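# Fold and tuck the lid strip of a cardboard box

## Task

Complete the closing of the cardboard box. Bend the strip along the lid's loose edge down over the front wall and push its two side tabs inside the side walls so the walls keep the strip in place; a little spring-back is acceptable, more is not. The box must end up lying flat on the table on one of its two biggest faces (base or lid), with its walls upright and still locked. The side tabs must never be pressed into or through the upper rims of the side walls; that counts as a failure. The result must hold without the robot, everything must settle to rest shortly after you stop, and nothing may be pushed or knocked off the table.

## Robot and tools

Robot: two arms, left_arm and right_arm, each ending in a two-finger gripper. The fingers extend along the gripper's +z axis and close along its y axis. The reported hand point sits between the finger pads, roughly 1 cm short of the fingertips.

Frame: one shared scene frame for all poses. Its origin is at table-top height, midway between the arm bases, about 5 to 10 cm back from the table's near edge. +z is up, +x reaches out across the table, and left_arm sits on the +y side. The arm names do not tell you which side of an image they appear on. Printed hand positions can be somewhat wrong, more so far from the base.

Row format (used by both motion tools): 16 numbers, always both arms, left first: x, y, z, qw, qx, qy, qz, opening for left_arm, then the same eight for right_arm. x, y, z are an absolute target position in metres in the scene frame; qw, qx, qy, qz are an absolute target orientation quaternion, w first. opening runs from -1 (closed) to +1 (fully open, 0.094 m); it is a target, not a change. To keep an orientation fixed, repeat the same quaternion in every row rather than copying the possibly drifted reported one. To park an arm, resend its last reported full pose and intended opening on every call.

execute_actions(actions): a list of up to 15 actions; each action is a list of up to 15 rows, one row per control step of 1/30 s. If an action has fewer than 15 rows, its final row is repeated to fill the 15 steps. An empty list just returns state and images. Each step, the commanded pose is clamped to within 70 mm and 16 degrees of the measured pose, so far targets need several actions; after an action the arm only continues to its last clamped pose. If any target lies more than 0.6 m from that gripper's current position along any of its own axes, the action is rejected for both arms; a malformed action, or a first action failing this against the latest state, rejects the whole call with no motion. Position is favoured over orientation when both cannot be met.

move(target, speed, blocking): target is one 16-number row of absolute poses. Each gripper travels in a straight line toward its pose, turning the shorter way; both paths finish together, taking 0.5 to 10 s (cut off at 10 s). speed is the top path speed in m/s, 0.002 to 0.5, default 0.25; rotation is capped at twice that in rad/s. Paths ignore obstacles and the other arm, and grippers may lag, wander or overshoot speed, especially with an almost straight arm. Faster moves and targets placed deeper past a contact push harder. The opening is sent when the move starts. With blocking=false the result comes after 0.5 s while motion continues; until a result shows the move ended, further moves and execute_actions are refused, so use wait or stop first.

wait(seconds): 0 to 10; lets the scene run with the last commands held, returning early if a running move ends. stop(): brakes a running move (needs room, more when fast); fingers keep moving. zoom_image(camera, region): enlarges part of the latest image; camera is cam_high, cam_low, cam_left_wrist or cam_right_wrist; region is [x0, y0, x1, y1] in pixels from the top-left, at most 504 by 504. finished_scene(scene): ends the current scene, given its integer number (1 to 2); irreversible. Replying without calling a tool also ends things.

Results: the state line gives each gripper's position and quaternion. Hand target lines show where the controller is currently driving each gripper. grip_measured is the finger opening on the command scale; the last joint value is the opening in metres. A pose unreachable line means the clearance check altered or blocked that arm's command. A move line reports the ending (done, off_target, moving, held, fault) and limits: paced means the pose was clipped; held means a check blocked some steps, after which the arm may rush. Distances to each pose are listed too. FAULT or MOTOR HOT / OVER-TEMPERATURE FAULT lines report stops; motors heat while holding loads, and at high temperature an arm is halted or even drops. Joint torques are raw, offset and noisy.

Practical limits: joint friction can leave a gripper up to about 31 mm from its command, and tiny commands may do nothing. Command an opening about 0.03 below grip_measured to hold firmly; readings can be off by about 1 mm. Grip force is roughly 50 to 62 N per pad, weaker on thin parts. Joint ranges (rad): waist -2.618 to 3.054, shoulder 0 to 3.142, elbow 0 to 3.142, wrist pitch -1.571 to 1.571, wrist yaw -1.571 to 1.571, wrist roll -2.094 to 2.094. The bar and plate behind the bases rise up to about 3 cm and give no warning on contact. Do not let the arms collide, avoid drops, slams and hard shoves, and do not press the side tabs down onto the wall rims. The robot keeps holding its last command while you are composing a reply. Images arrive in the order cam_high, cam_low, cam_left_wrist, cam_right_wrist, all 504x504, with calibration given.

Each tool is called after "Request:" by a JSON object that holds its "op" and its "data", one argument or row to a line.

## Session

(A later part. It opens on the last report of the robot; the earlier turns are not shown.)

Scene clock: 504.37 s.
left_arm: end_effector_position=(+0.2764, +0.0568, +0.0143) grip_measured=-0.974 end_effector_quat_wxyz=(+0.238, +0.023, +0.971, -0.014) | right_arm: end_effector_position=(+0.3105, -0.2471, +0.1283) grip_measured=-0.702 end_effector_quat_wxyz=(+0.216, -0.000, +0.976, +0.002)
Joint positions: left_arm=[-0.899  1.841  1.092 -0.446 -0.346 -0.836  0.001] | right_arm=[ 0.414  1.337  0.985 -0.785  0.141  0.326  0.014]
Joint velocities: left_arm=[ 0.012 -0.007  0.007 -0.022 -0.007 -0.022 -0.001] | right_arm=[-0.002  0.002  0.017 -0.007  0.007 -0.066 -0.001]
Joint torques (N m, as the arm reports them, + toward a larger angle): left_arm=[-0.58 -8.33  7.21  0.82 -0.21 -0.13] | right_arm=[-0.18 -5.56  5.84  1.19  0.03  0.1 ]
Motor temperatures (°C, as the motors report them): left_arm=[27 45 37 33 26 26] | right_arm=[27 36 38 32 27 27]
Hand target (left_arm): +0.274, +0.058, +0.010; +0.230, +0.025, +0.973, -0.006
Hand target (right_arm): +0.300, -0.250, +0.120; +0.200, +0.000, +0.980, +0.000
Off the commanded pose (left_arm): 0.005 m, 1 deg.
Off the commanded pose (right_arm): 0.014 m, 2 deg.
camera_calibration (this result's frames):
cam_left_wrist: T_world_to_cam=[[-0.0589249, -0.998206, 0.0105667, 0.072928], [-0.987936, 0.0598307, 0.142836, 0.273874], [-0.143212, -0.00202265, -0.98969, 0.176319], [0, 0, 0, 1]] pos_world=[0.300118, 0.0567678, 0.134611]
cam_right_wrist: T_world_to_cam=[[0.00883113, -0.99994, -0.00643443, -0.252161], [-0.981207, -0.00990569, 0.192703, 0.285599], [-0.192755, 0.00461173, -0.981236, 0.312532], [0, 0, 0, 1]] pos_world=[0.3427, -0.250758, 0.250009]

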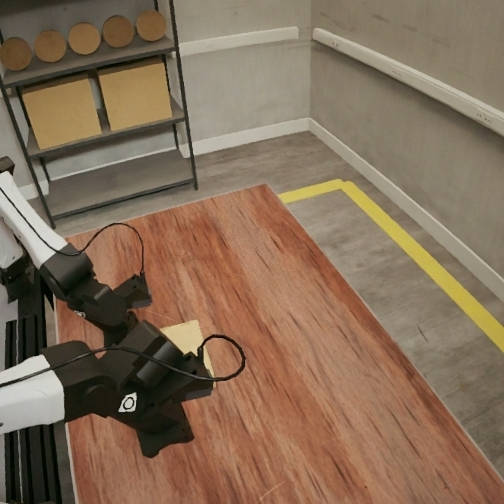

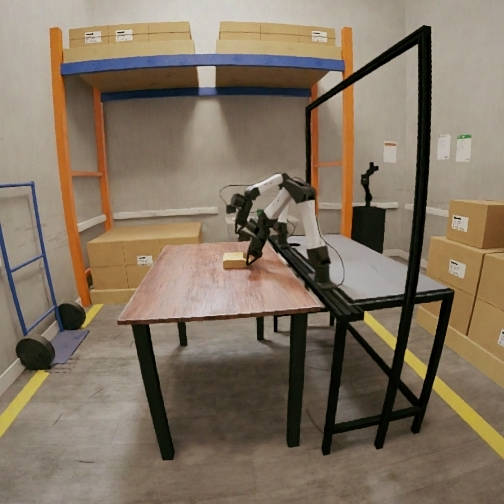

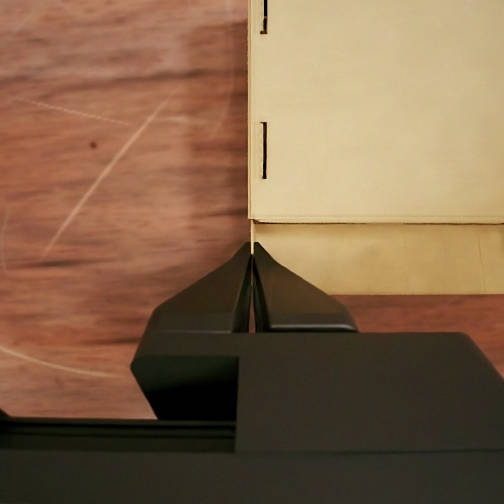

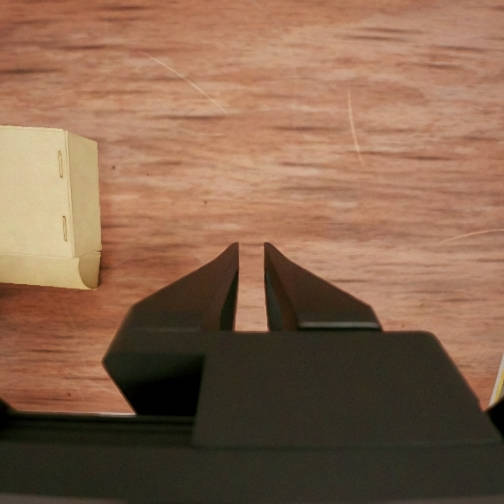

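Request:
{"op": "move", "data": {
  "target": [0.282,0.057,0.022,0.061,0.026,0.998,-0.002,-1, 0.30,-0.25,0.12,0.2,0,0.98,0,-0.7],
  "speed": 0.06
}}

Request:
{"op": "zoom_image", "data": {
  "camera": "cam_low",
  "region": [200,220,300,290]
}}

Scene clock: 510.13 s.
left_arm: end_effector_position=(+0.2850, +0.0527, +0.0277) grip_measured=-0.974 end_effector_quat_wxyz=(+0.081, +0.024, +0.996, -0.009) | right_arm: end_effector_position=(+0.3105, -0.2471, +0.1283) grip_measured=-0.702 end_effector_quat_wxyz=(+0.216, -0.000, +0.976, +0.002)
Joint positions: left_arm=[-0.78   1.985  1.448 -0.86  -0.084 -0.767  0.001] | right_arm=[ 0.414  1.337  0.985 -0.785  0.141  0.326  0.014]
Joint velocities: left_arm=[-0.002 -0.022  0.002  0.037 -0.007  0.081  0.   ] | right_arm=[-0.007  0.002 -0.002  0.007 -0.066 -0.037  0.001]
Joint torques (N m, as the arm reports them, + toward a larger angle): left_arm=[ 0.26 -9.19  7.73  0.39  0.06 -0.03] | right_arm=[-0.14 -5.61  5.84  1.17 -0.01  0.08]
Motor temperatures (°C, as the motors report them): left_arm=[27 45 38 33 26 26] | right_arm=[27 35 38 32 27 27]
Hand target (left_arm): +0.282, +0.056, +0.022; +0.061, +0.024, +0.998, -0.002
Hand target (right_arm): +0.300, -0.250, +0.120; +0.200, +0.000, +0.980, +0.000
Off the commanded pose (left_arm): 0.008 m, 2 deg.
Off the commanded pose (right_arm): 0.014 m, 2 deg.
move: off_target (right_arm)
camera_calibration (this result's frames):
cam_left_wrist: T_world_to_cam=[[-0.0583705, -0.99822, 0.0122474, 0.0689609], [-0.893178, 0.0577001, 0.445986, 0.245474], [-0.445899, 0.0150934, -0.894956, 0.273545], [0, 0, 0, 1]] pos_world=[0.34525, 0.0505455, 0.134488]
cam_right_wrist: T_world_to_cam=[[0.00883113, -0.99994, -0.00643443, -0.252161], [-0.981207, -0.00990569, 0.192703, 0.285599], [-0.192755, 0.00461173, -0.981236, 0.312532], [0, 0, 0, 1]] pos_world=[0.3427, -0.250758, 0.250009]

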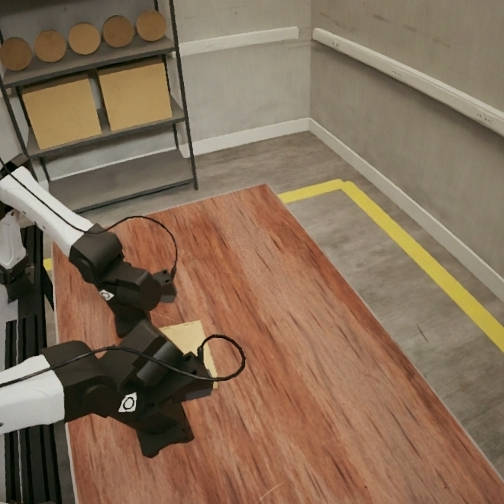

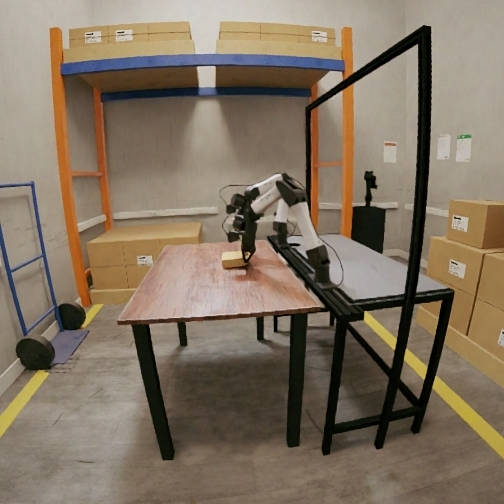

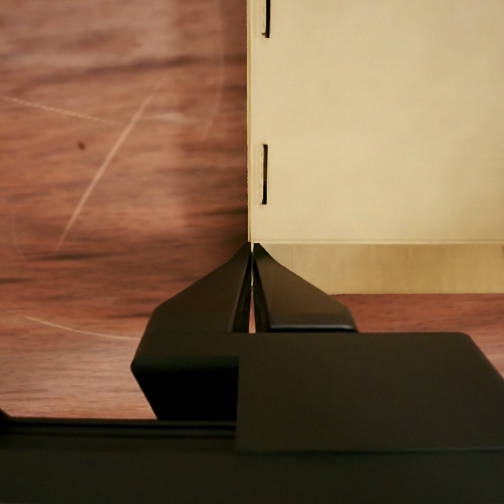

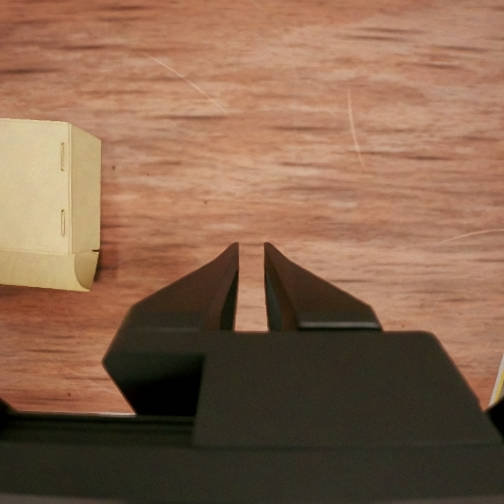

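Region (200, 220, 300, 290) of cam_low's 504x504 image, scaled by 5.040, with more detail than that image has; it fills the top 353 rows of this view, and the rest is white.

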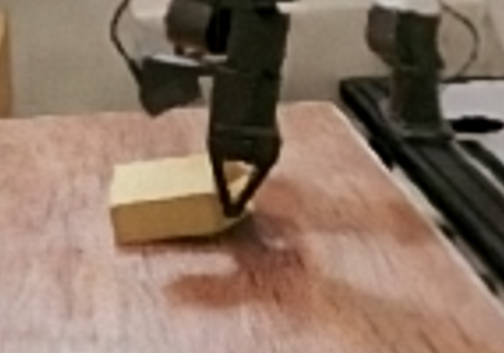

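Request:
{"op": "move", "data": {
  "target": [0.284,0.056,0.010,0.061,0.026,0.998,-0.002,-1, 0.34,-0.12,0.09,0.271,-0.653,0.653,0.271,-0.7],
  "speed": 0.12
}}

Request:
{"op": "zoom_image", "data": {
  "camera": "cam_low",
  "region": [200,220,300,290]
}}

Scene clock: 521.10 s.
left_arm: end_effector_position=(+0.2844, +0.0524, +0.0216) grip_measured=-0.974 end_effector_quat_wxyz=(+0.076, +0.026, +0.997, -0.007) | right_arm: end_effector_position=(+0.3394, -0.1247, +0.0880) grip_measured=-0.702 end_effector_quat_wxyz=(-0.276, +0.649, -0.658, -0.263)
Joint positions: left_arm=[-0.78   2.002  1.448 -0.855 -0.079 -0.764  0.001] | right_arm=[ 0.318  1.805  1.171 -0.638 -0.746 -1.188  0.014]
Joint velocities: left_arm=[ 0.002 -0.002 -0.002 -0.007  0.007  0.11  -0.   ] | right_arm=[ 0.002  0.017 -0.002 -0.022  0.022 -0.095 -0.001]
Joint torques (N m, as the arm reports them, + toward a larger angle): left_arm=[ 0.49 -8.98  6.39  0.67  0.02  0.  ] | right_arm=[ 0.44 -7.19  9.07  0.84 -0.55 -0.05]
Motor temperatures (°C, as the motors report them): left_arm=[27 46 38 33 26 26] | right_arm=[27 35 38 32 27 27]
Hand target (left_arm): +0.283, +0.056, +0.010; +0.061, +0.026, +0.998, -0.002
Hand target (right_arm): +0.341, -0.121, +0.089; -0.274, +0.653, -0.653, -0.269
Off the commanded pose (left_arm): 0.012 m, 2 deg.
Off the commanded pose (right_arm): 0.005 m, 1 deg.
move: off_target (left_arm)
camera_calibration (this result's frames):
cam_left_wrist: T_world_to_cam=[[-0.0616191, -0.998072, 0.00743734, 0.0697193], [-0.888106, 0.0582275, 0.455935, 0.245985], [-0.455489, 0.0214891, -0.889982, 0.270042], [0, 0, 0, 1]] pos_world=[0.345758, 0.0494588, 0.12766]
cam_right_wrist: T_world_to_cam=[[0.999888, -0.009414, 0.0116486, -0.344691], [-0.00752708, -0.988263, -0.152574, -0.0991944], [0.0129482, 0.152469, -0.988223, 0.227259], [0, 0, 0, 1]] pos_world=[0.340963, -0.135925, 0.213463]

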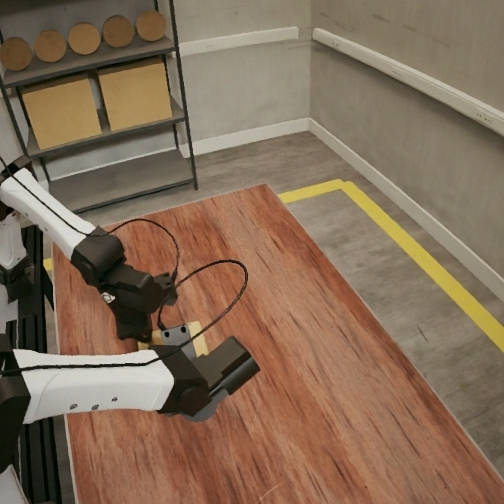

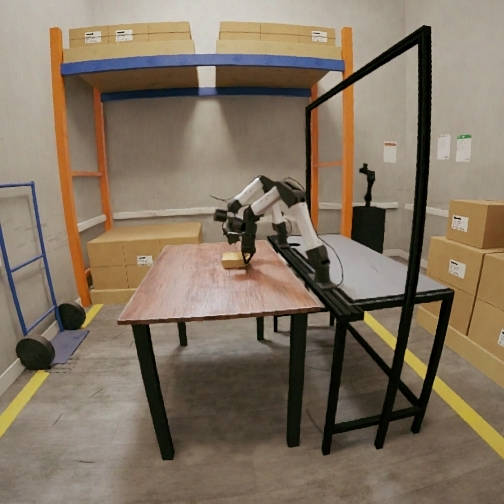

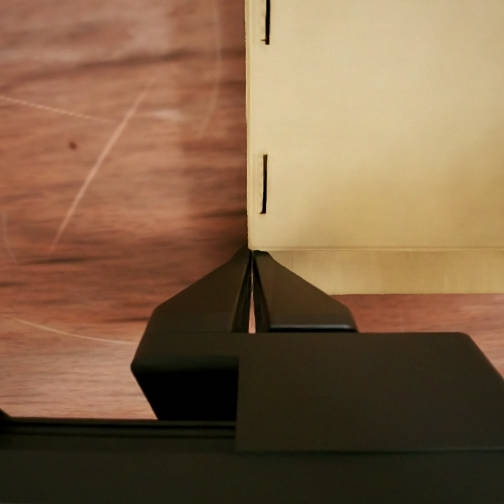

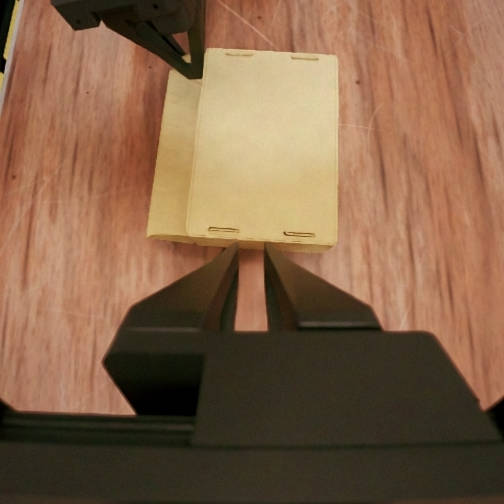

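Region (200, 220, 300, 290) of cam_low's 504x504 image, scaled by 5.040, with more detail than that image has; it fills the top 353 rows of this view, and the rest is white.

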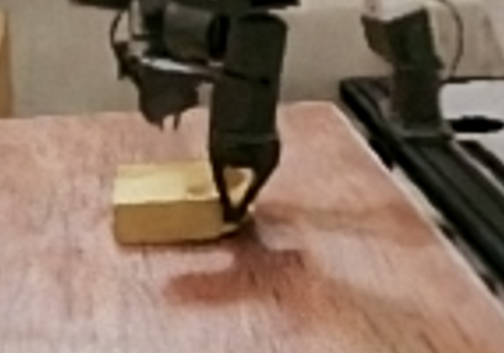

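Request:
{"op": "execute_actions", "data": {
  "actions": [
    [[0.284,0.054,0.02,0.061,0.026,0.998,-0.002,-0.7, 0.345,-0.09,0.08,0.271,-0.653,0.653,0.271,-0.7]],
    [[0.278,0.056,0.05,0.1,0.026,0.995,-0.002,-0.7, 0.35,-0.07,0.075,0.271,-0.653,0.653,0.271,-0.7]],
    [[0.27,0.056,0.085,0.15,0.026,0.988,-0.002,-0.7, 0.35,-0.07,0.075,0.271,-0.653,0.653,0.271,-0.7]]
  ]
}}

Request:
{"op": "move", "data": {
  "target": [0.215,0.0,0.06,0.462,0.023,0.887,-0.012,0.2, 0.35,-0.05,0.06,0.271,-0.653,0.653,0.271,-0.7],
  "speed": 0.12
}}

Scene clock: 528.07 s.
left_arm: end_effector_position=(+0.2726, +0.0479, +0.0848) grip_measured=-0.702 end_effector_quat_wxyz=(+0.152, +0.031, +0.988, -0.015) | right_arm: end_effector_position=(+0.3429, -0.0730, +0.0751) grip_measured=-0.702 end_effector_quat_wxyz=(-0.268, +0.653, -0.652, -0.275)
Joint positions: left_arm=[-0.856  1.826  1.433 -0.907 -0.197 -0.813  0.014] | right_arm=[ 0.449  1.896  1.227 -0.525 -0.722 -1.047  0.014]
Joint velocities: left_arm=[-0.007 -0.002  0.002 -0.007 -0.051 -0.051 -0.001] | right_arm=[-0.007 -0.002 -0.017 -0.11   0.007 -0.022 -0.   ]
Joint torques (N m, as the arm reports them, + toward a larger angle): left_arm=[ -0.27 -10.2    6.54   0.66  -0.28  -0.13] | right_arm=[ 0.11 -8.04  8.77  1.17 -0.36  0.13]
Motor temperatures (°C, as the motors report them): left_arm=[27 47 38 33 26 26] | right_arm=[27 35 39 32 27 27]
Hand target (left_arm): +0.270, +0.055, +0.085; +0.150, +0.027, +0.988, -0.002
Hand target (right_arm): +0.350, -0.070, +0.075; -0.271, +0.653, -0.653, -0.271
Off the commanded pose (left_arm): 0.009 m, 2 deg.
Off the commanded pose (right_arm): 0.008 m, 1 deg.
camera_calibration (this result's frames):
cam_left_wrist: T_world_to_cam=[[-0.0734809, -0.997173, 0.0157114, 0.0665], [-0.946711, 0.0746988, 0.313302, 0.234234], [-0.31359, 0.00814759, -0.949524, 0.288111], [0, 0, 0, 1]] pos_world=[0.316987, 0.0464676, 0.199137]
cam_right_wrist: T_world_to_cam=[[0.999865, 0.0139465, -0.0087193, -0.344331], [0.0123842, -0.987215, -0.158914, -0.0563481], [-0.0108241, 0.158785, -0.987254, 0.215153], [0, 0, 0, 1]] pos_world=[0.347311, -0.0849884, 0.200453]

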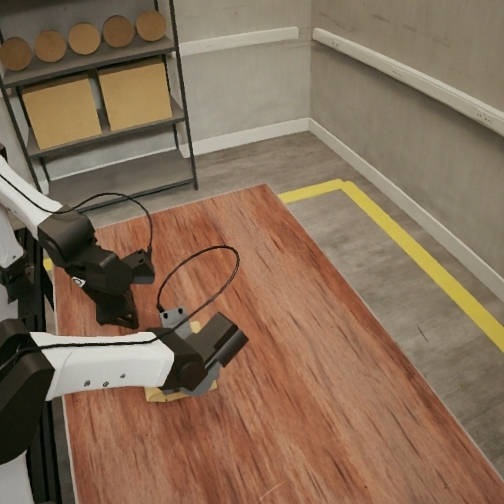

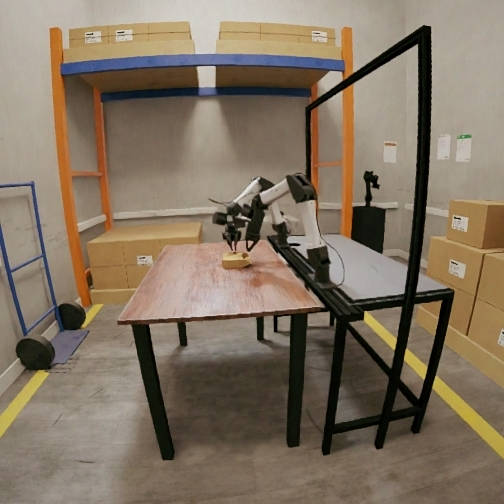

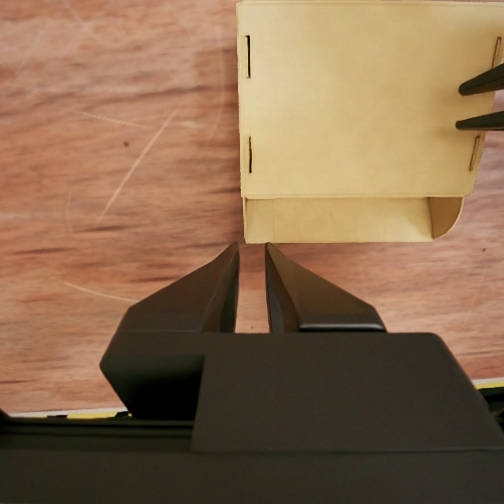

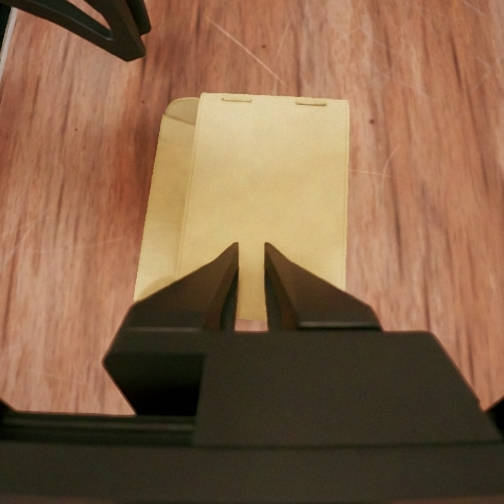

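Scene clock: 531.30 s.
left_arm: end_effector_position=(+0.2183, -0.0040, +0.0694) grip_measured=+0.198 end_effector_quat_wxyz=(+0.461, +0.022, +0.887, -0.023) | right_arm: end_effector_position=(+0.3458, -0.0544, +0.0619) grip_measured=-0.702 end_effector_quat_wxyz=(-0.271, +0.652, -0.653, -0.274)
Joint positions: left_arm=[-1.291  1.825  1.067 -0.345 -0.899 -1.077  0.056] | right_arm=[ 0.493  1.942  1.227 -0.435 -0.704 -0.987  0.014]
Joint velocities: left_arm=[-0.017 -0.007 -0.002 -0.051 -0.037 -0.007 -0.   ] | right_arm=[-0.027 -0.002  0.002 -0.007 -0.007 -0.022 -0.   ]
Joint torques (N m, as the arm reports them, + toward a larger angle): left_arm=[-0.81 -7.9   5.28  1.09 -0.52 -0.16] | right_arm=[ 0.62 -8.23  8.39  1.24 -0.32  0.09]
Motor temperatures (°C, as the motors report them): left_arm=[27 47 38 33 26 26] | right_arm=[27 35 39 32 27 27]
Hand target (left_arm): +0.216, +0.001, +0.060; +0.463, +0.026, +0.886, -0.012
Hand target (right_arm): +0.350, -0.050, +0.060; -0.271, +0.653, -0.653, -0.272
Off the commanded pose (left_arm): 0.011 m, 1 deg.
Off the commanded pose (right_arm): 0.006 m, 0 deg.
move: off_target (left_arm)
camera_calibration (this result's frames):
cam_left_wrist: T_world_to_cam=[[-0.0638196, -0.997878, 0.0128712, 0.00913887], [-0.942589, 0.0560371, -0.32922, 0.235121], [0.327801, -0.033143, -0.944165, 0.116241], [0, 0, 0, 1]] pos_world=[0.184102, -0.000203458, 0.187039]
cam_right_wrist: T_world_to_cam=[[0.999949, 0.00894072, -0.00476042, -0.348126], [0.00805815, -0.986931, -0.16094, -0.0384119], [-0.00613713, 0.160893, -0.986953, 0.197641], [0, 0, 0, 1]] pos_world=[0.349631, -0.0665965, 0.187223]

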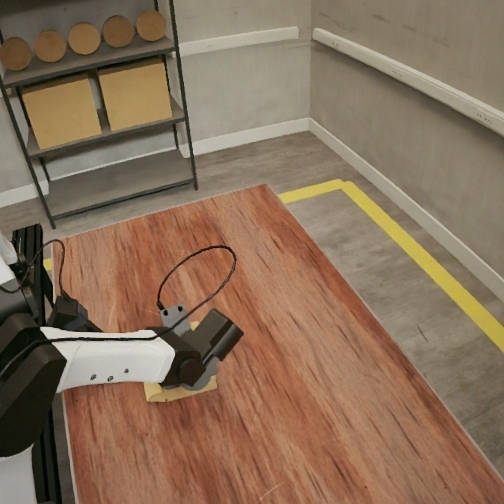

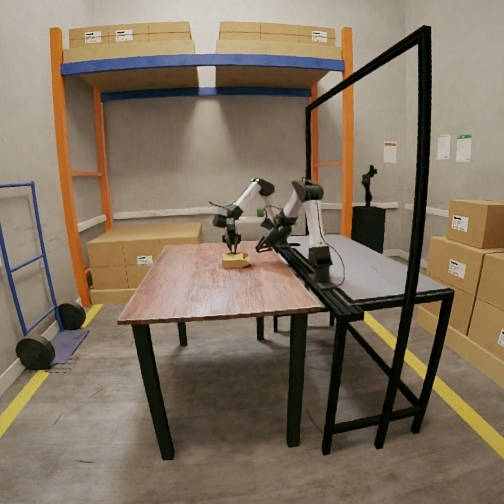

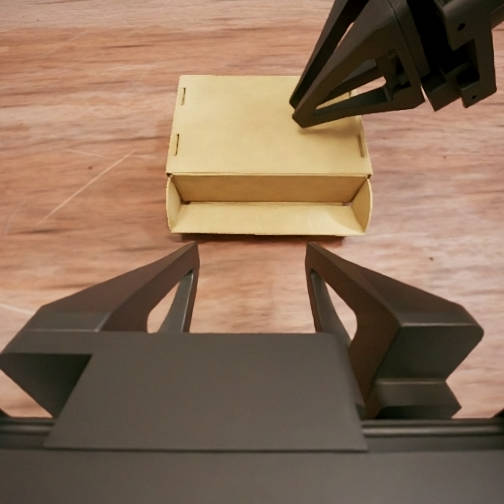

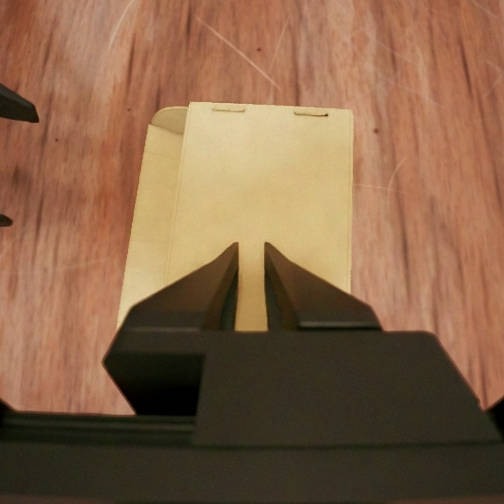

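Both flaps in. Press and lower.

Request:
{"op": "move", "data": {
  "target": [0.225,-0.012,0.002,0.462,0.023,0.887,-0.012,0.6, 0.35,-0.045,0.032,0.271,-0.653,0.653,0.271,-0.7],
  "speed": 0.05
}}

Request:
{"op": "zoom_image", "data": {
  "camera": "cam_low",
  "region": [200,220,300,290]
}}

Scene clock: 535.37 s.
left_arm: end_effector_position=(+0.2239, -0.0188, +0.0134) grip_measured=+0.598 end_effector_quat_wxyz=(+0.464, +0.018, +0.885, -0.026) | right_arm: end_effector_position=(+0.3586, -0.0417, +0.0586) grip_measured=-0.702 end_effector_quat_wxyz=(-0.303, +0.655, -0.637, -0.272)
Joint positions: left_arm=[-1.286  2.009  1.056 -0.137 -0.902 -1.074  0.075] | right_arm=[ 0.502  1.978  1.227 -0.32  -0.72  -0.973  0.014]
Joint velocities: left_arm=[ 0.007  0.007 -0.002 -0.037 -0.007  0.037 -0.   ] | right_arm=[ 0.017  0.007  0.012  0.081 -0.007 -0.051  0.   ]
Joint torques (N m, as the arm reports them, + toward a larger angle): left_arm=[ 0.23 -8.89  4.65  1.13 -0.44 -0.03] | right_arm=[ 0.89 -7.34  5.54  1.23 -0.15  0.1 ]
Motor temperatures (°C, as the motors report them): left_arm=[27 47 38 33 26 26] | right_arm=[27 36 39 32 27 27]
Hand target (left_arm): +0.225, -0.010, +0.003; +0.462, +0.023, +0.887, -0.012
Hand target (right_arm): +0.349, -0.046, +0.033; -0.271, +0.653, -0.653, -0.271
Off the commanded pose (left_arm): 0.013 m, 2 deg.
Off the commanded pose (right_arm): 0.028 m, 4 deg.
move: off_target (left_arm, right_arm)
camera_calibration (this result's frames):
cam_left_wrist: T_world_to_cam=[[-0.0596899, -0.997974, 0.0220065, -0.00559285], [-0.940967, 0.0488942, -0.334949, 0.222353], [0.333194, -0.0407004, -0.941979, 0.0596499], [0, 0, 0, 1]] pos_world=[0.189018, -0.0140255, 0.130789]
cam_right_wrist: T_world_to_cam=[[0.998594, 0.0146954, 0.0509408, -0.363617], [0.0249099, -0.978211, -0.206116, -0.0295537], [0.0468019, 0.207095, -0.977201, 0.174755], [0, 0, 0, 1]] pos_world=[0.355662, -0.0597571, 0.183202]

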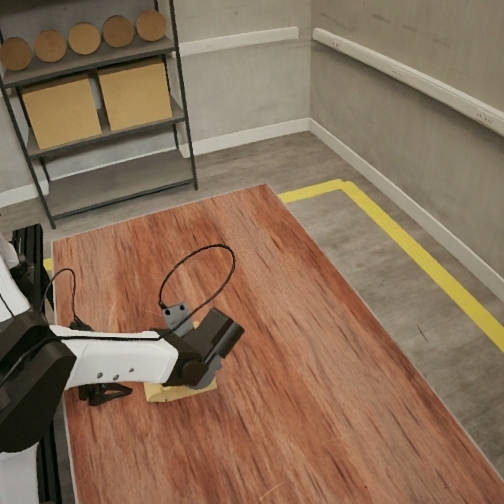

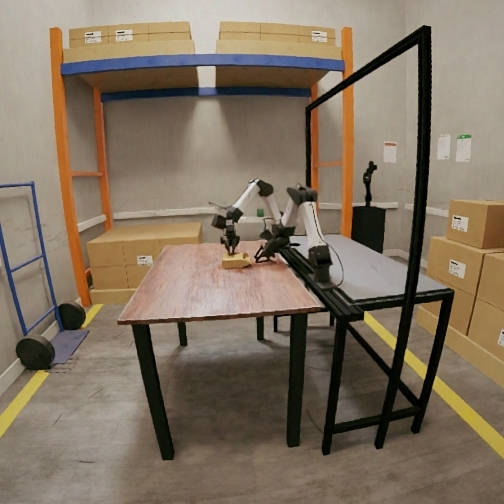

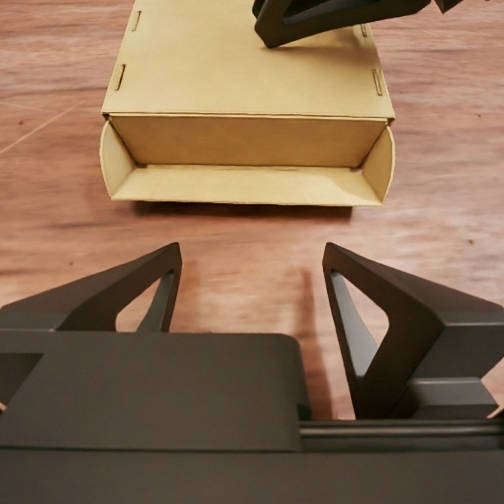

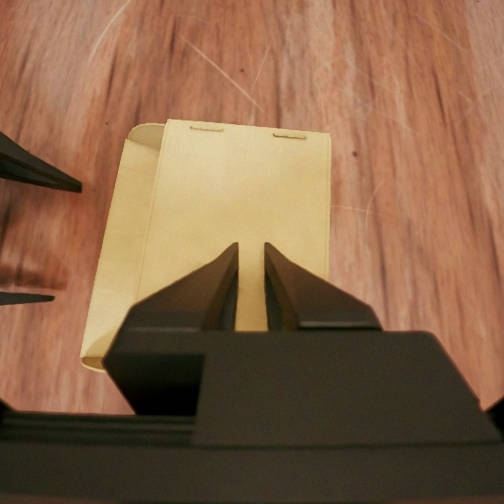

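Region (200, 220, 300, 290) of cam_low's 504x504 image, scaled by 5.040, with more detail than that image has; it fills the top 353 rows of this view, and the rest is white.

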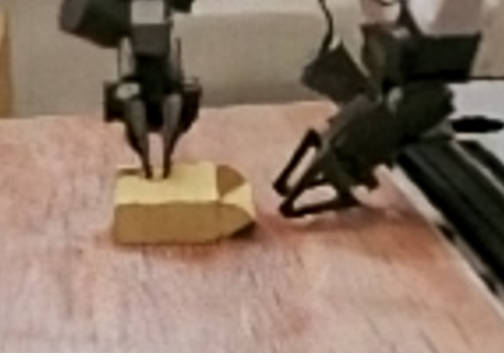

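Request:
{"op": "move", "data": {
  "target": [0.245,-0.012,-0.002,0.34,0.024,0.94,-0.01,0.6, 0.35,-0.045,0.032,0.271,-0.653,0.653,0.271,-0.7],
  "speed": 0.04
}}

Request:
{"op": "zoom_image", "data": {
  "camera": "cam_low",
  "region": [200,220,300,290]
}}

Scene clock: 543.17 s.
left_arm: end_effector_position=(+0.2474, -0.0160, +0.0058) grip_measured=+0.598 end_effector_quat_wxyz=(+0.365, +0.019, +0.931, -0.016) | right_arm: end_effector_position=(+0.3587, -0.0411, +0.0586) grip_measured=-0.702 end_effector_quat_wxyz=(-0.304, +0.655, -0.636, -0.273)
Joint positions: left_arm=[-1.162  2.009  1.174 -0.316 -0.666 -1.032  0.075] | right_arm=[ 0.502  1.98   1.227 -0.317 -0.723 -0.973  0.014]
Joint velocities: left_arm=[-0.002 -0.002  0.017 -0.007  0.007 -0.037 -0.001] | right_arm=[ 0.022  0.007  0.002 -0.007 -0.051  0.037  0.   ]
Joint torques (N m, as the arm reports them, + toward a larger angle): left_arm=[  0.83 -10.41   6.61   0.68   0.06  -0.15] | right_arm=[ 0.82 -7.32  5.72  1.24 -0.07  0.07]
Motor temperatures (°C, as the motors report them): left_arm=[27 48 37 33 26 26] | right_arm=[27 36 39 32 27 27]
Hand target (left_arm): +0.244, -0.012, -0.002; +0.340, +0.022, +0.940, -0.010
Hand target (right_arm): +0.349, -0.046, +0.033; -0.271, +0.653, -0.653, -0.271
Off the commanded pose (left_arm): 0.009 m, 3 deg.
Off the commanded pose (right_arm): 0.028 m, 4 deg.
move: off_target (left_arm, right_arm)
camera_calibration (this result's frames):
cam_left_wrist: T_world_to_cam=[[-0.0519209, -0.998614, 0.00856904, -0.00308901], [-0.991156, 0.0504801, -0.122722, 0.253025], [0.12212, -0.0148651, -0.992404, 0.0977691], [0, 0, 0, 1]] pos_world=[0.238687, -0.0144041, 0.128105]
cam_right_wrist: T_world_to_cam=[[0.998585, 0.0155826, 0.0508414, -0.363693], [0.0259257, -0.977436, -0.209633, -0.0291457], [0.0464276, 0.210655, -0.976457, 0.174898], [0, 0, 0, 1]] pos_world=[0.355814, -0.059664, 0.183162]

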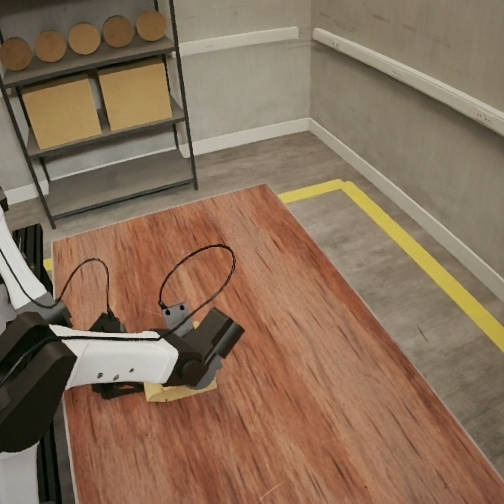

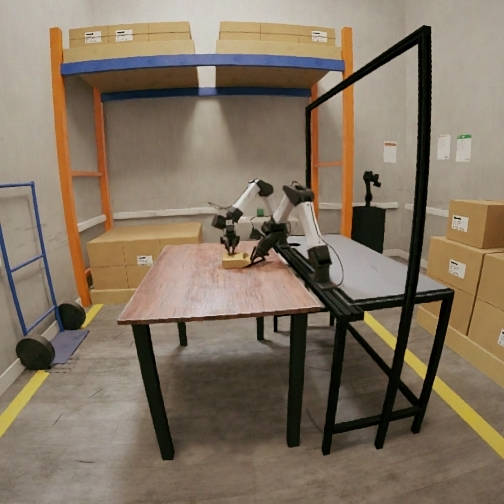

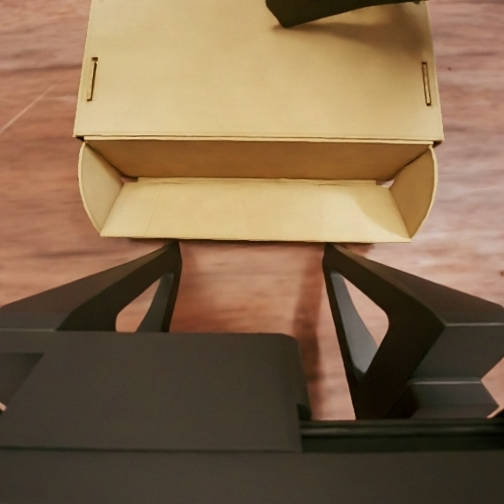

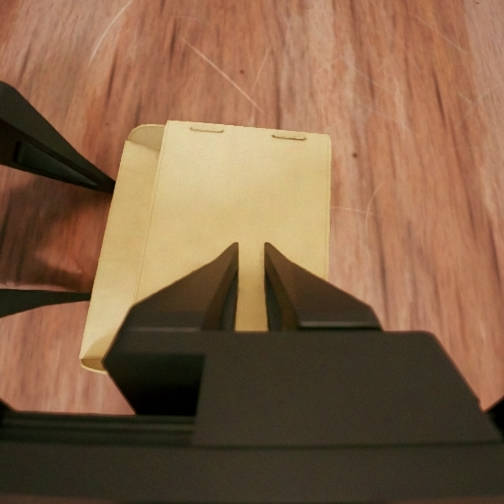

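Region (200, 220, 300, 290) of cam_low's 504x504 image, scaled by 5.040, with more detail than that image has; it fills the top 353 rows of this view, and the rest is white.

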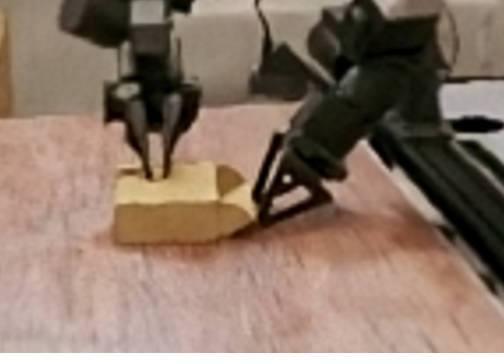

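Tips go under. Advance.

Request:
{"op": "move", "data": {
  "target": [0.268,-0.012,0.004,0.36,0.024,0.933,-0.01,0.6, 0.35,-0.045,0.032,0.271,-0.653,0.653,0.271,-0.7],
  "speed": 0.02
}}

Request:
{"op": "zoom_image", "data": {
  "camera": "cam_low",
  "region": [200,220,300,290]
}}

Scene clock: 547.60 s.
left_arm: end_effector_position=(+0.2613, -0.0125, +0.0060) grip_measured=+0.598 end_effector_quat_wxyz=(+0.363, +0.027, +0.931, -0.014) | right_arm: end_effector_position=(+0.3616, -0.0407, +0.0592) grip_measured=-0.702 end_effector_quat_wxyz=(-0.309, +0.656, -0.635, -0.268)
Joint positions: left_arm=[-1.121  2.009  1.175 -0.289 -0.642 -0.969  0.075] | right_arm=[ 0.502  1.98   1.227 -0.304 -0.716 -0.972  0.014]
Joint velocities: left_arm=[ 0.002 -0.007  0.002 -0.007 -0.007 -0.037 -0.   ] | right_arm=[ 0.007 -0.012 -0.007 -0.007 -0.022 -0.051  0.001]
Joint torques (N m, as the arm reports them, + toward a larger angle): left_arm=[ 1.04 -9.64  7.52  1.04 -0.31 -0.05] | right_arm=[ 0.76 -7.29  5.73  1.13 -0.17  0.11]
Motor temperatures (°C, as the motors report them): left_arm=[27 48 38 33 26 26] | right_arm=[27 36 39 32 27 27]
Hand target (left_arm): +0.268, -0.012, +0.004; +0.360, +0.024, +0.933, -0.011
Hand target (right_arm): +0.349, -0.045, +0.033; -0.271, +0.653, -0.653, -0.271
Off the commanded pose (left_arm): 0.007 m, 1 deg.
Off the commanded pose (right_arm): 0.030 m, 5 deg.
move: off_target (right_arm)
camera_calibration (this result's frames):
cam_left_wrist: T_world_to_cam=[[-0.0662275, -0.997804, -0.000590493, 0.004876], [-0.99091, 0.0658393, -0.117314, 0.266776], [0.117095, -0.00718427, -0.993095, 0.0977478], [0, 0, 0, 1]] pos_world=[0.253229, -0.0119968, 0.128372]
cam_right_wrist: T_world_to_cam=[[0.997798, 0.0121246, 0.0652027, -0.367307], [0.0255686, -0.977471, -0.209515, -0.0286025], [0.0611934, 0.210721, -0.975629, 0.169864], [0, 0, 0, 1]] pos_world=[0.356835, -0.0592985, 0.183681]

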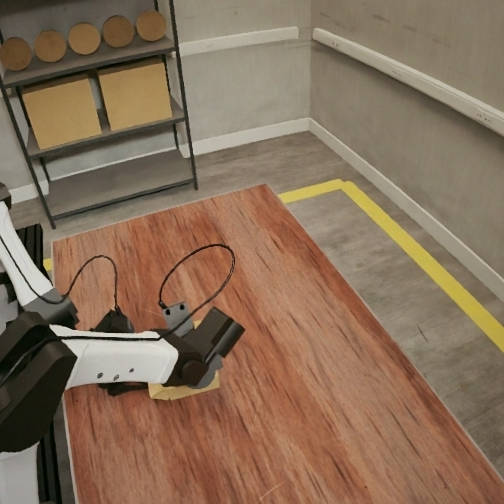

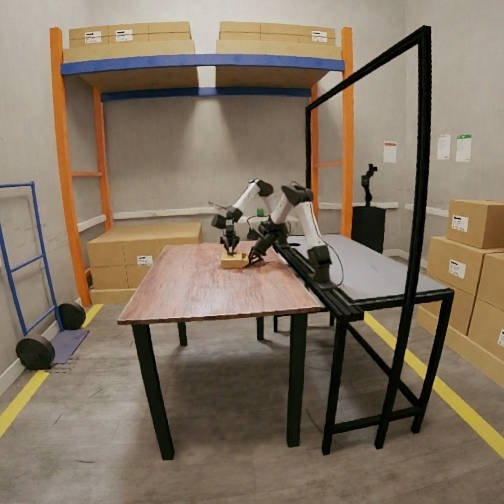

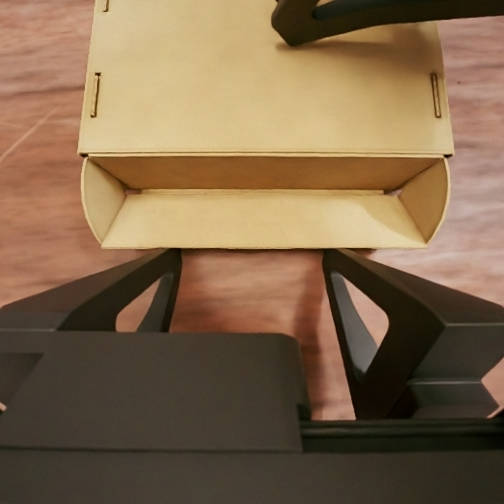

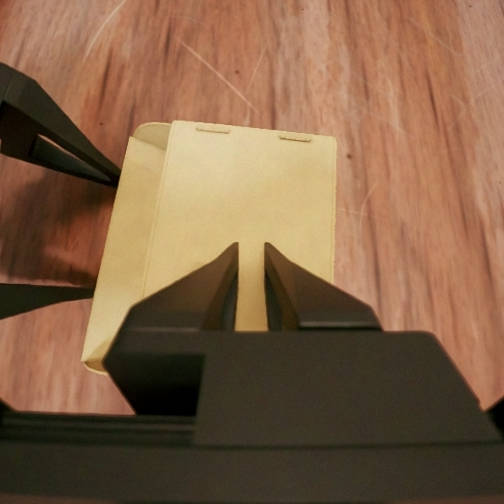

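Region (200, 220, 300, 290) of cam_low's 504x504 image, scaled by 5.040, with more detail than that image has; it fills the top 353 rows of this view, and the rest is white.

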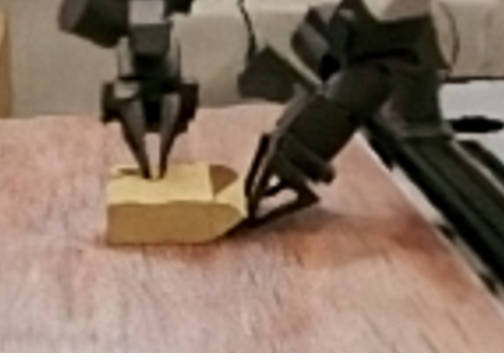

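Request:
{"op": "move", "data": {
  "target": [0.276,-0.012,0.024,0.40,0.024,0.916,-0.01,0.6, 0.34,-0.045,0.012,0.271,-0.653,0.653,0.271,-0.7],
  "speed": 0.02
}}

Request:
{"op": "zoom_image", "data": {
  "camera": "cam_low",
  "region": [200,220,300,290]
}}

Scene clock: 556.43 s.
left_arm: end_effector_position=(+0.2673, -0.0110, +0.0116) grip_measured=+0.598 end_effector_quat_wxyz=(+0.383, +0.035, +0.923, -0.002) | right_arm: end_effector_position=(+0.3653, -0.0359, +0.0586) grip_measured=-0.702 end_effector_quat_wxyz=(-0.336, +0.656, -0.622, -0.264)
Joint positions: left_arm=[-1.121  2.009  1.175 -0.274 -0.687 -0.935  0.075] | right_arm=[ 0.506  1.98   1.188 -0.2   -0.726 -0.961  0.014]
Joint velocities: left_arm=[ 0.017  0.002 -0.017 -0.051 -0.037 -0.081  0.001] | right_arm=[ 0.007 -0.002  0.002  0.11   0.022  0.066 -0.   ]
Joint torques (N m, as the arm reports them, + toward a larger angle): left_arm=[  0.51 -12.23   6.54   1.28  -0.57   0.  ] | right_arm=[ 1.74 -6.8   3.32  1.1   0.03  0.1 ]
Motor temperatures (°C, as the motors report them): left_arm=[27 49 38 33 26 26] | right_arm=[27 37 39 32 27 27]
Hand target (left_arm): +0.276, -0.012, +0.024; +0.400, +0.024, +0.916, -0.010
Hand target (right_arm): +0.339, -0.046, +0.015; -0.271, +0.654, -0.652, -0.271
Off the commanded pose (left_arm): 0.015 m, 3 deg.
Off the commanded pose (right_arm): 0.054 m, 8 deg.
move: off_target (left_arm, right_arm)
camera_calibration (this result's frames):
cam_left_wrist: T_world_to_cam=[[-0.0725791, -0.996895, -0.0305284, 0.00891547], [-0.984163, 0.0765484, -0.159887, 0.272018], [0.161728, 0.0184404, -0.986663, 0.0908985], [0, 0, 0, 1]] pos_world=[0.253656, -0.0136109, 0.133451]
cam_right_wrist: T_world_to_cam=[[0.993597, 0.0101126, 0.112525, -0.372344], [0.0374673, -0.969116, -0.243743, -0.0260824], [0.106585, 0.246398, -0.96329, 0.151987], [0, 0, 0, 1]] pos_world=[0.354738, -0.0589608, 0.181948]

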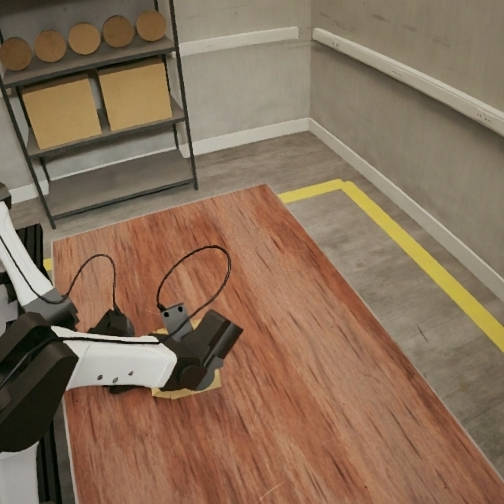

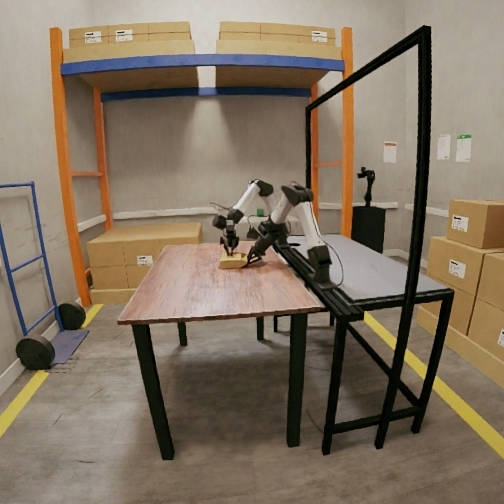

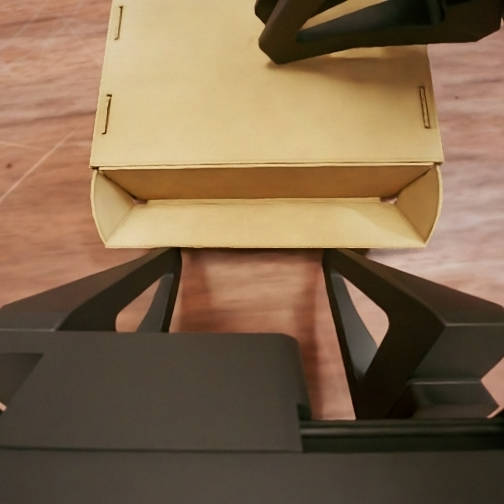

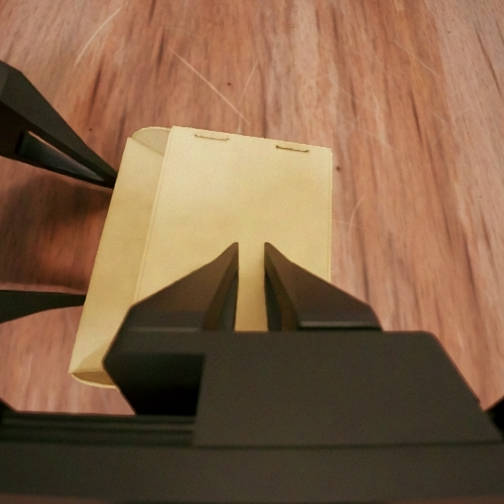

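Region (200, 220, 300, 290) of cam_low's 504x504 image, scaled by 5.040, with more detail than that image has; it fills the top 353 rows of this view, and the rest is white.

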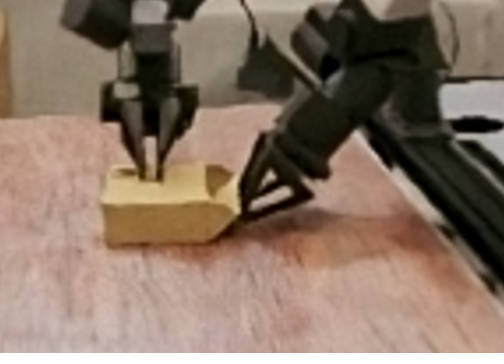

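Progressing.

Request:
{"op": "move", "data": {
  "target": [0.292,-0.012,0.032,0.40,0.024,0.916,-0.01,0.6, 0.335,-0.05,0.015,0.271,-0.653,0.653,0.271,-0.7],
  "speed": 0.02
}}

Request:
{"op": "zoom_image", "data": {
  "camera": "cam_low",
  "region": [200,220,300,290]
}}

Scene clock: 562.57 s.
left_arm: end_effector_position=(+0.2825, -0.0053, +0.0161) grip_measured=+0.598 end_effector_quat_wxyz=(+0.386, +0.037, +0.922, +0.008) | right_arm: end_effector_position=(+0.3650, -0.0352, +0.0582) grip_measured=-0.702 end_effector_quat_wxyz=(-0.342, +0.657, -0.618, -0.265)
Joint positions: left_arm=[-1.083  2.009  1.189 -0.273 -0.685 -0.888  0.075] | right_arm=[ 0.506  1.978  1.174 -0.174 -0.732 -0.961  0.014]
Joint velocities: left_arm=[ 0.007 -0.012  0.012 -0.037 -0.11   0.037 -0.   ] | right_arm=[-0.002 -0.002  0.002 -0.007 -0.037 -0.051  0.   ]
Joint torques (N m, as the arm reports them, + toward a larger angle): left_arm=[  0.58 -12.35   7.8    1.26  -0.41  -0.06] | right_arm=[ 1.07 -7.89  2.76  0.8   0.04  0.05]
Motor temperatures (°C, as the motors report them): left_arm=[27 51 38 34 27 26] | right_arm=[27 37 38 32 27 27]
Hand target (left_arm): +0.292, -0.012, +0.032; +0.400, +0.024, +0.916, -0.010
Hand target (right_arm): +0.335, -0.050, +0.017; -0.271, +0.654, -0.652, -0.271
Off the commanded pose (left_arm): 0.020 m, 3 deg.
Off the commanded pose (right_arm): 0.055 m, 9 deg.
move: off_target (left_arm, right_arm)
camera_calibration (this result's frames):
cam_left_wrist: T_world_to_cam=[[-0.0686877, -0.996386, -0.0499745, 0.0149649], [-0.983146, 0.0761121, -0.166224, 0.287107], [0.169427, 0.0377147, -0.984821, 0.0906086], [0, 0, 0, 1]] pos_world=[0.267944, -0.0103587, 0.137705]
cam_right_wrist: T_world_to_cam=[[0.992352, 0.0119512, 0.12286, -0.372026], [0.042998, -0.966434, -0.25329, -0.0269101], [0.115709, 0.256636, -0.959557, 0.148327], [0, 0, 0, 1]] pos_world=[0.353175, -0.0596266, 0.181219]

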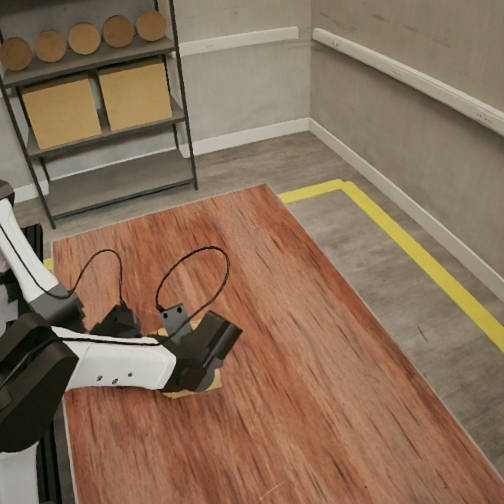

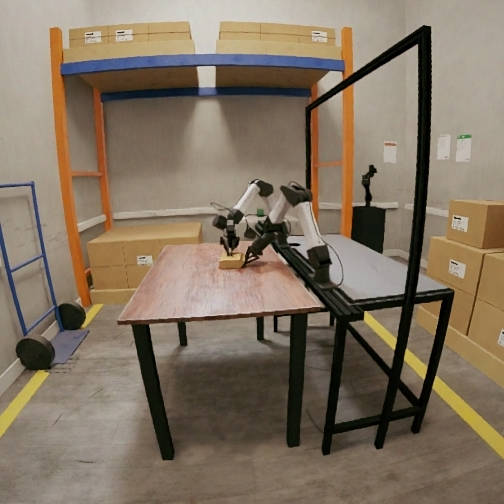

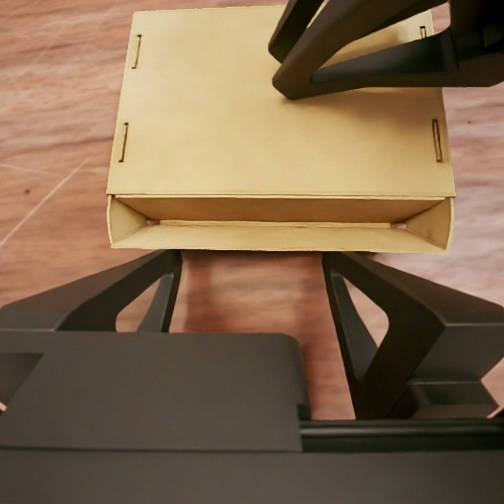

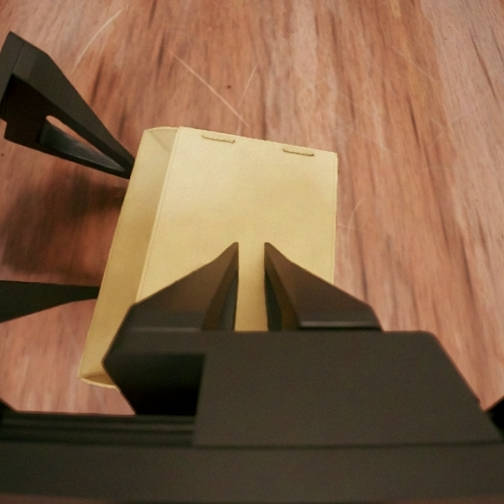

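Region (200, 220, 300, 290) of cam_low's 504x504 image, scaled by 5.040, with more detail than that image has; it fills the top 353 rows of this view, and the rest is white.

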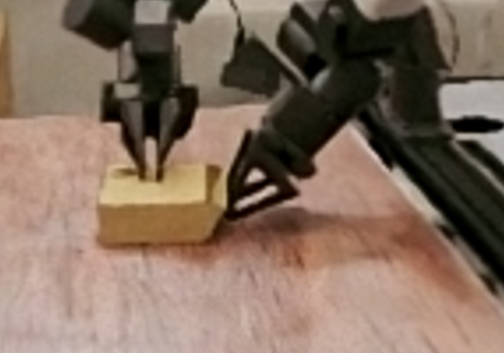

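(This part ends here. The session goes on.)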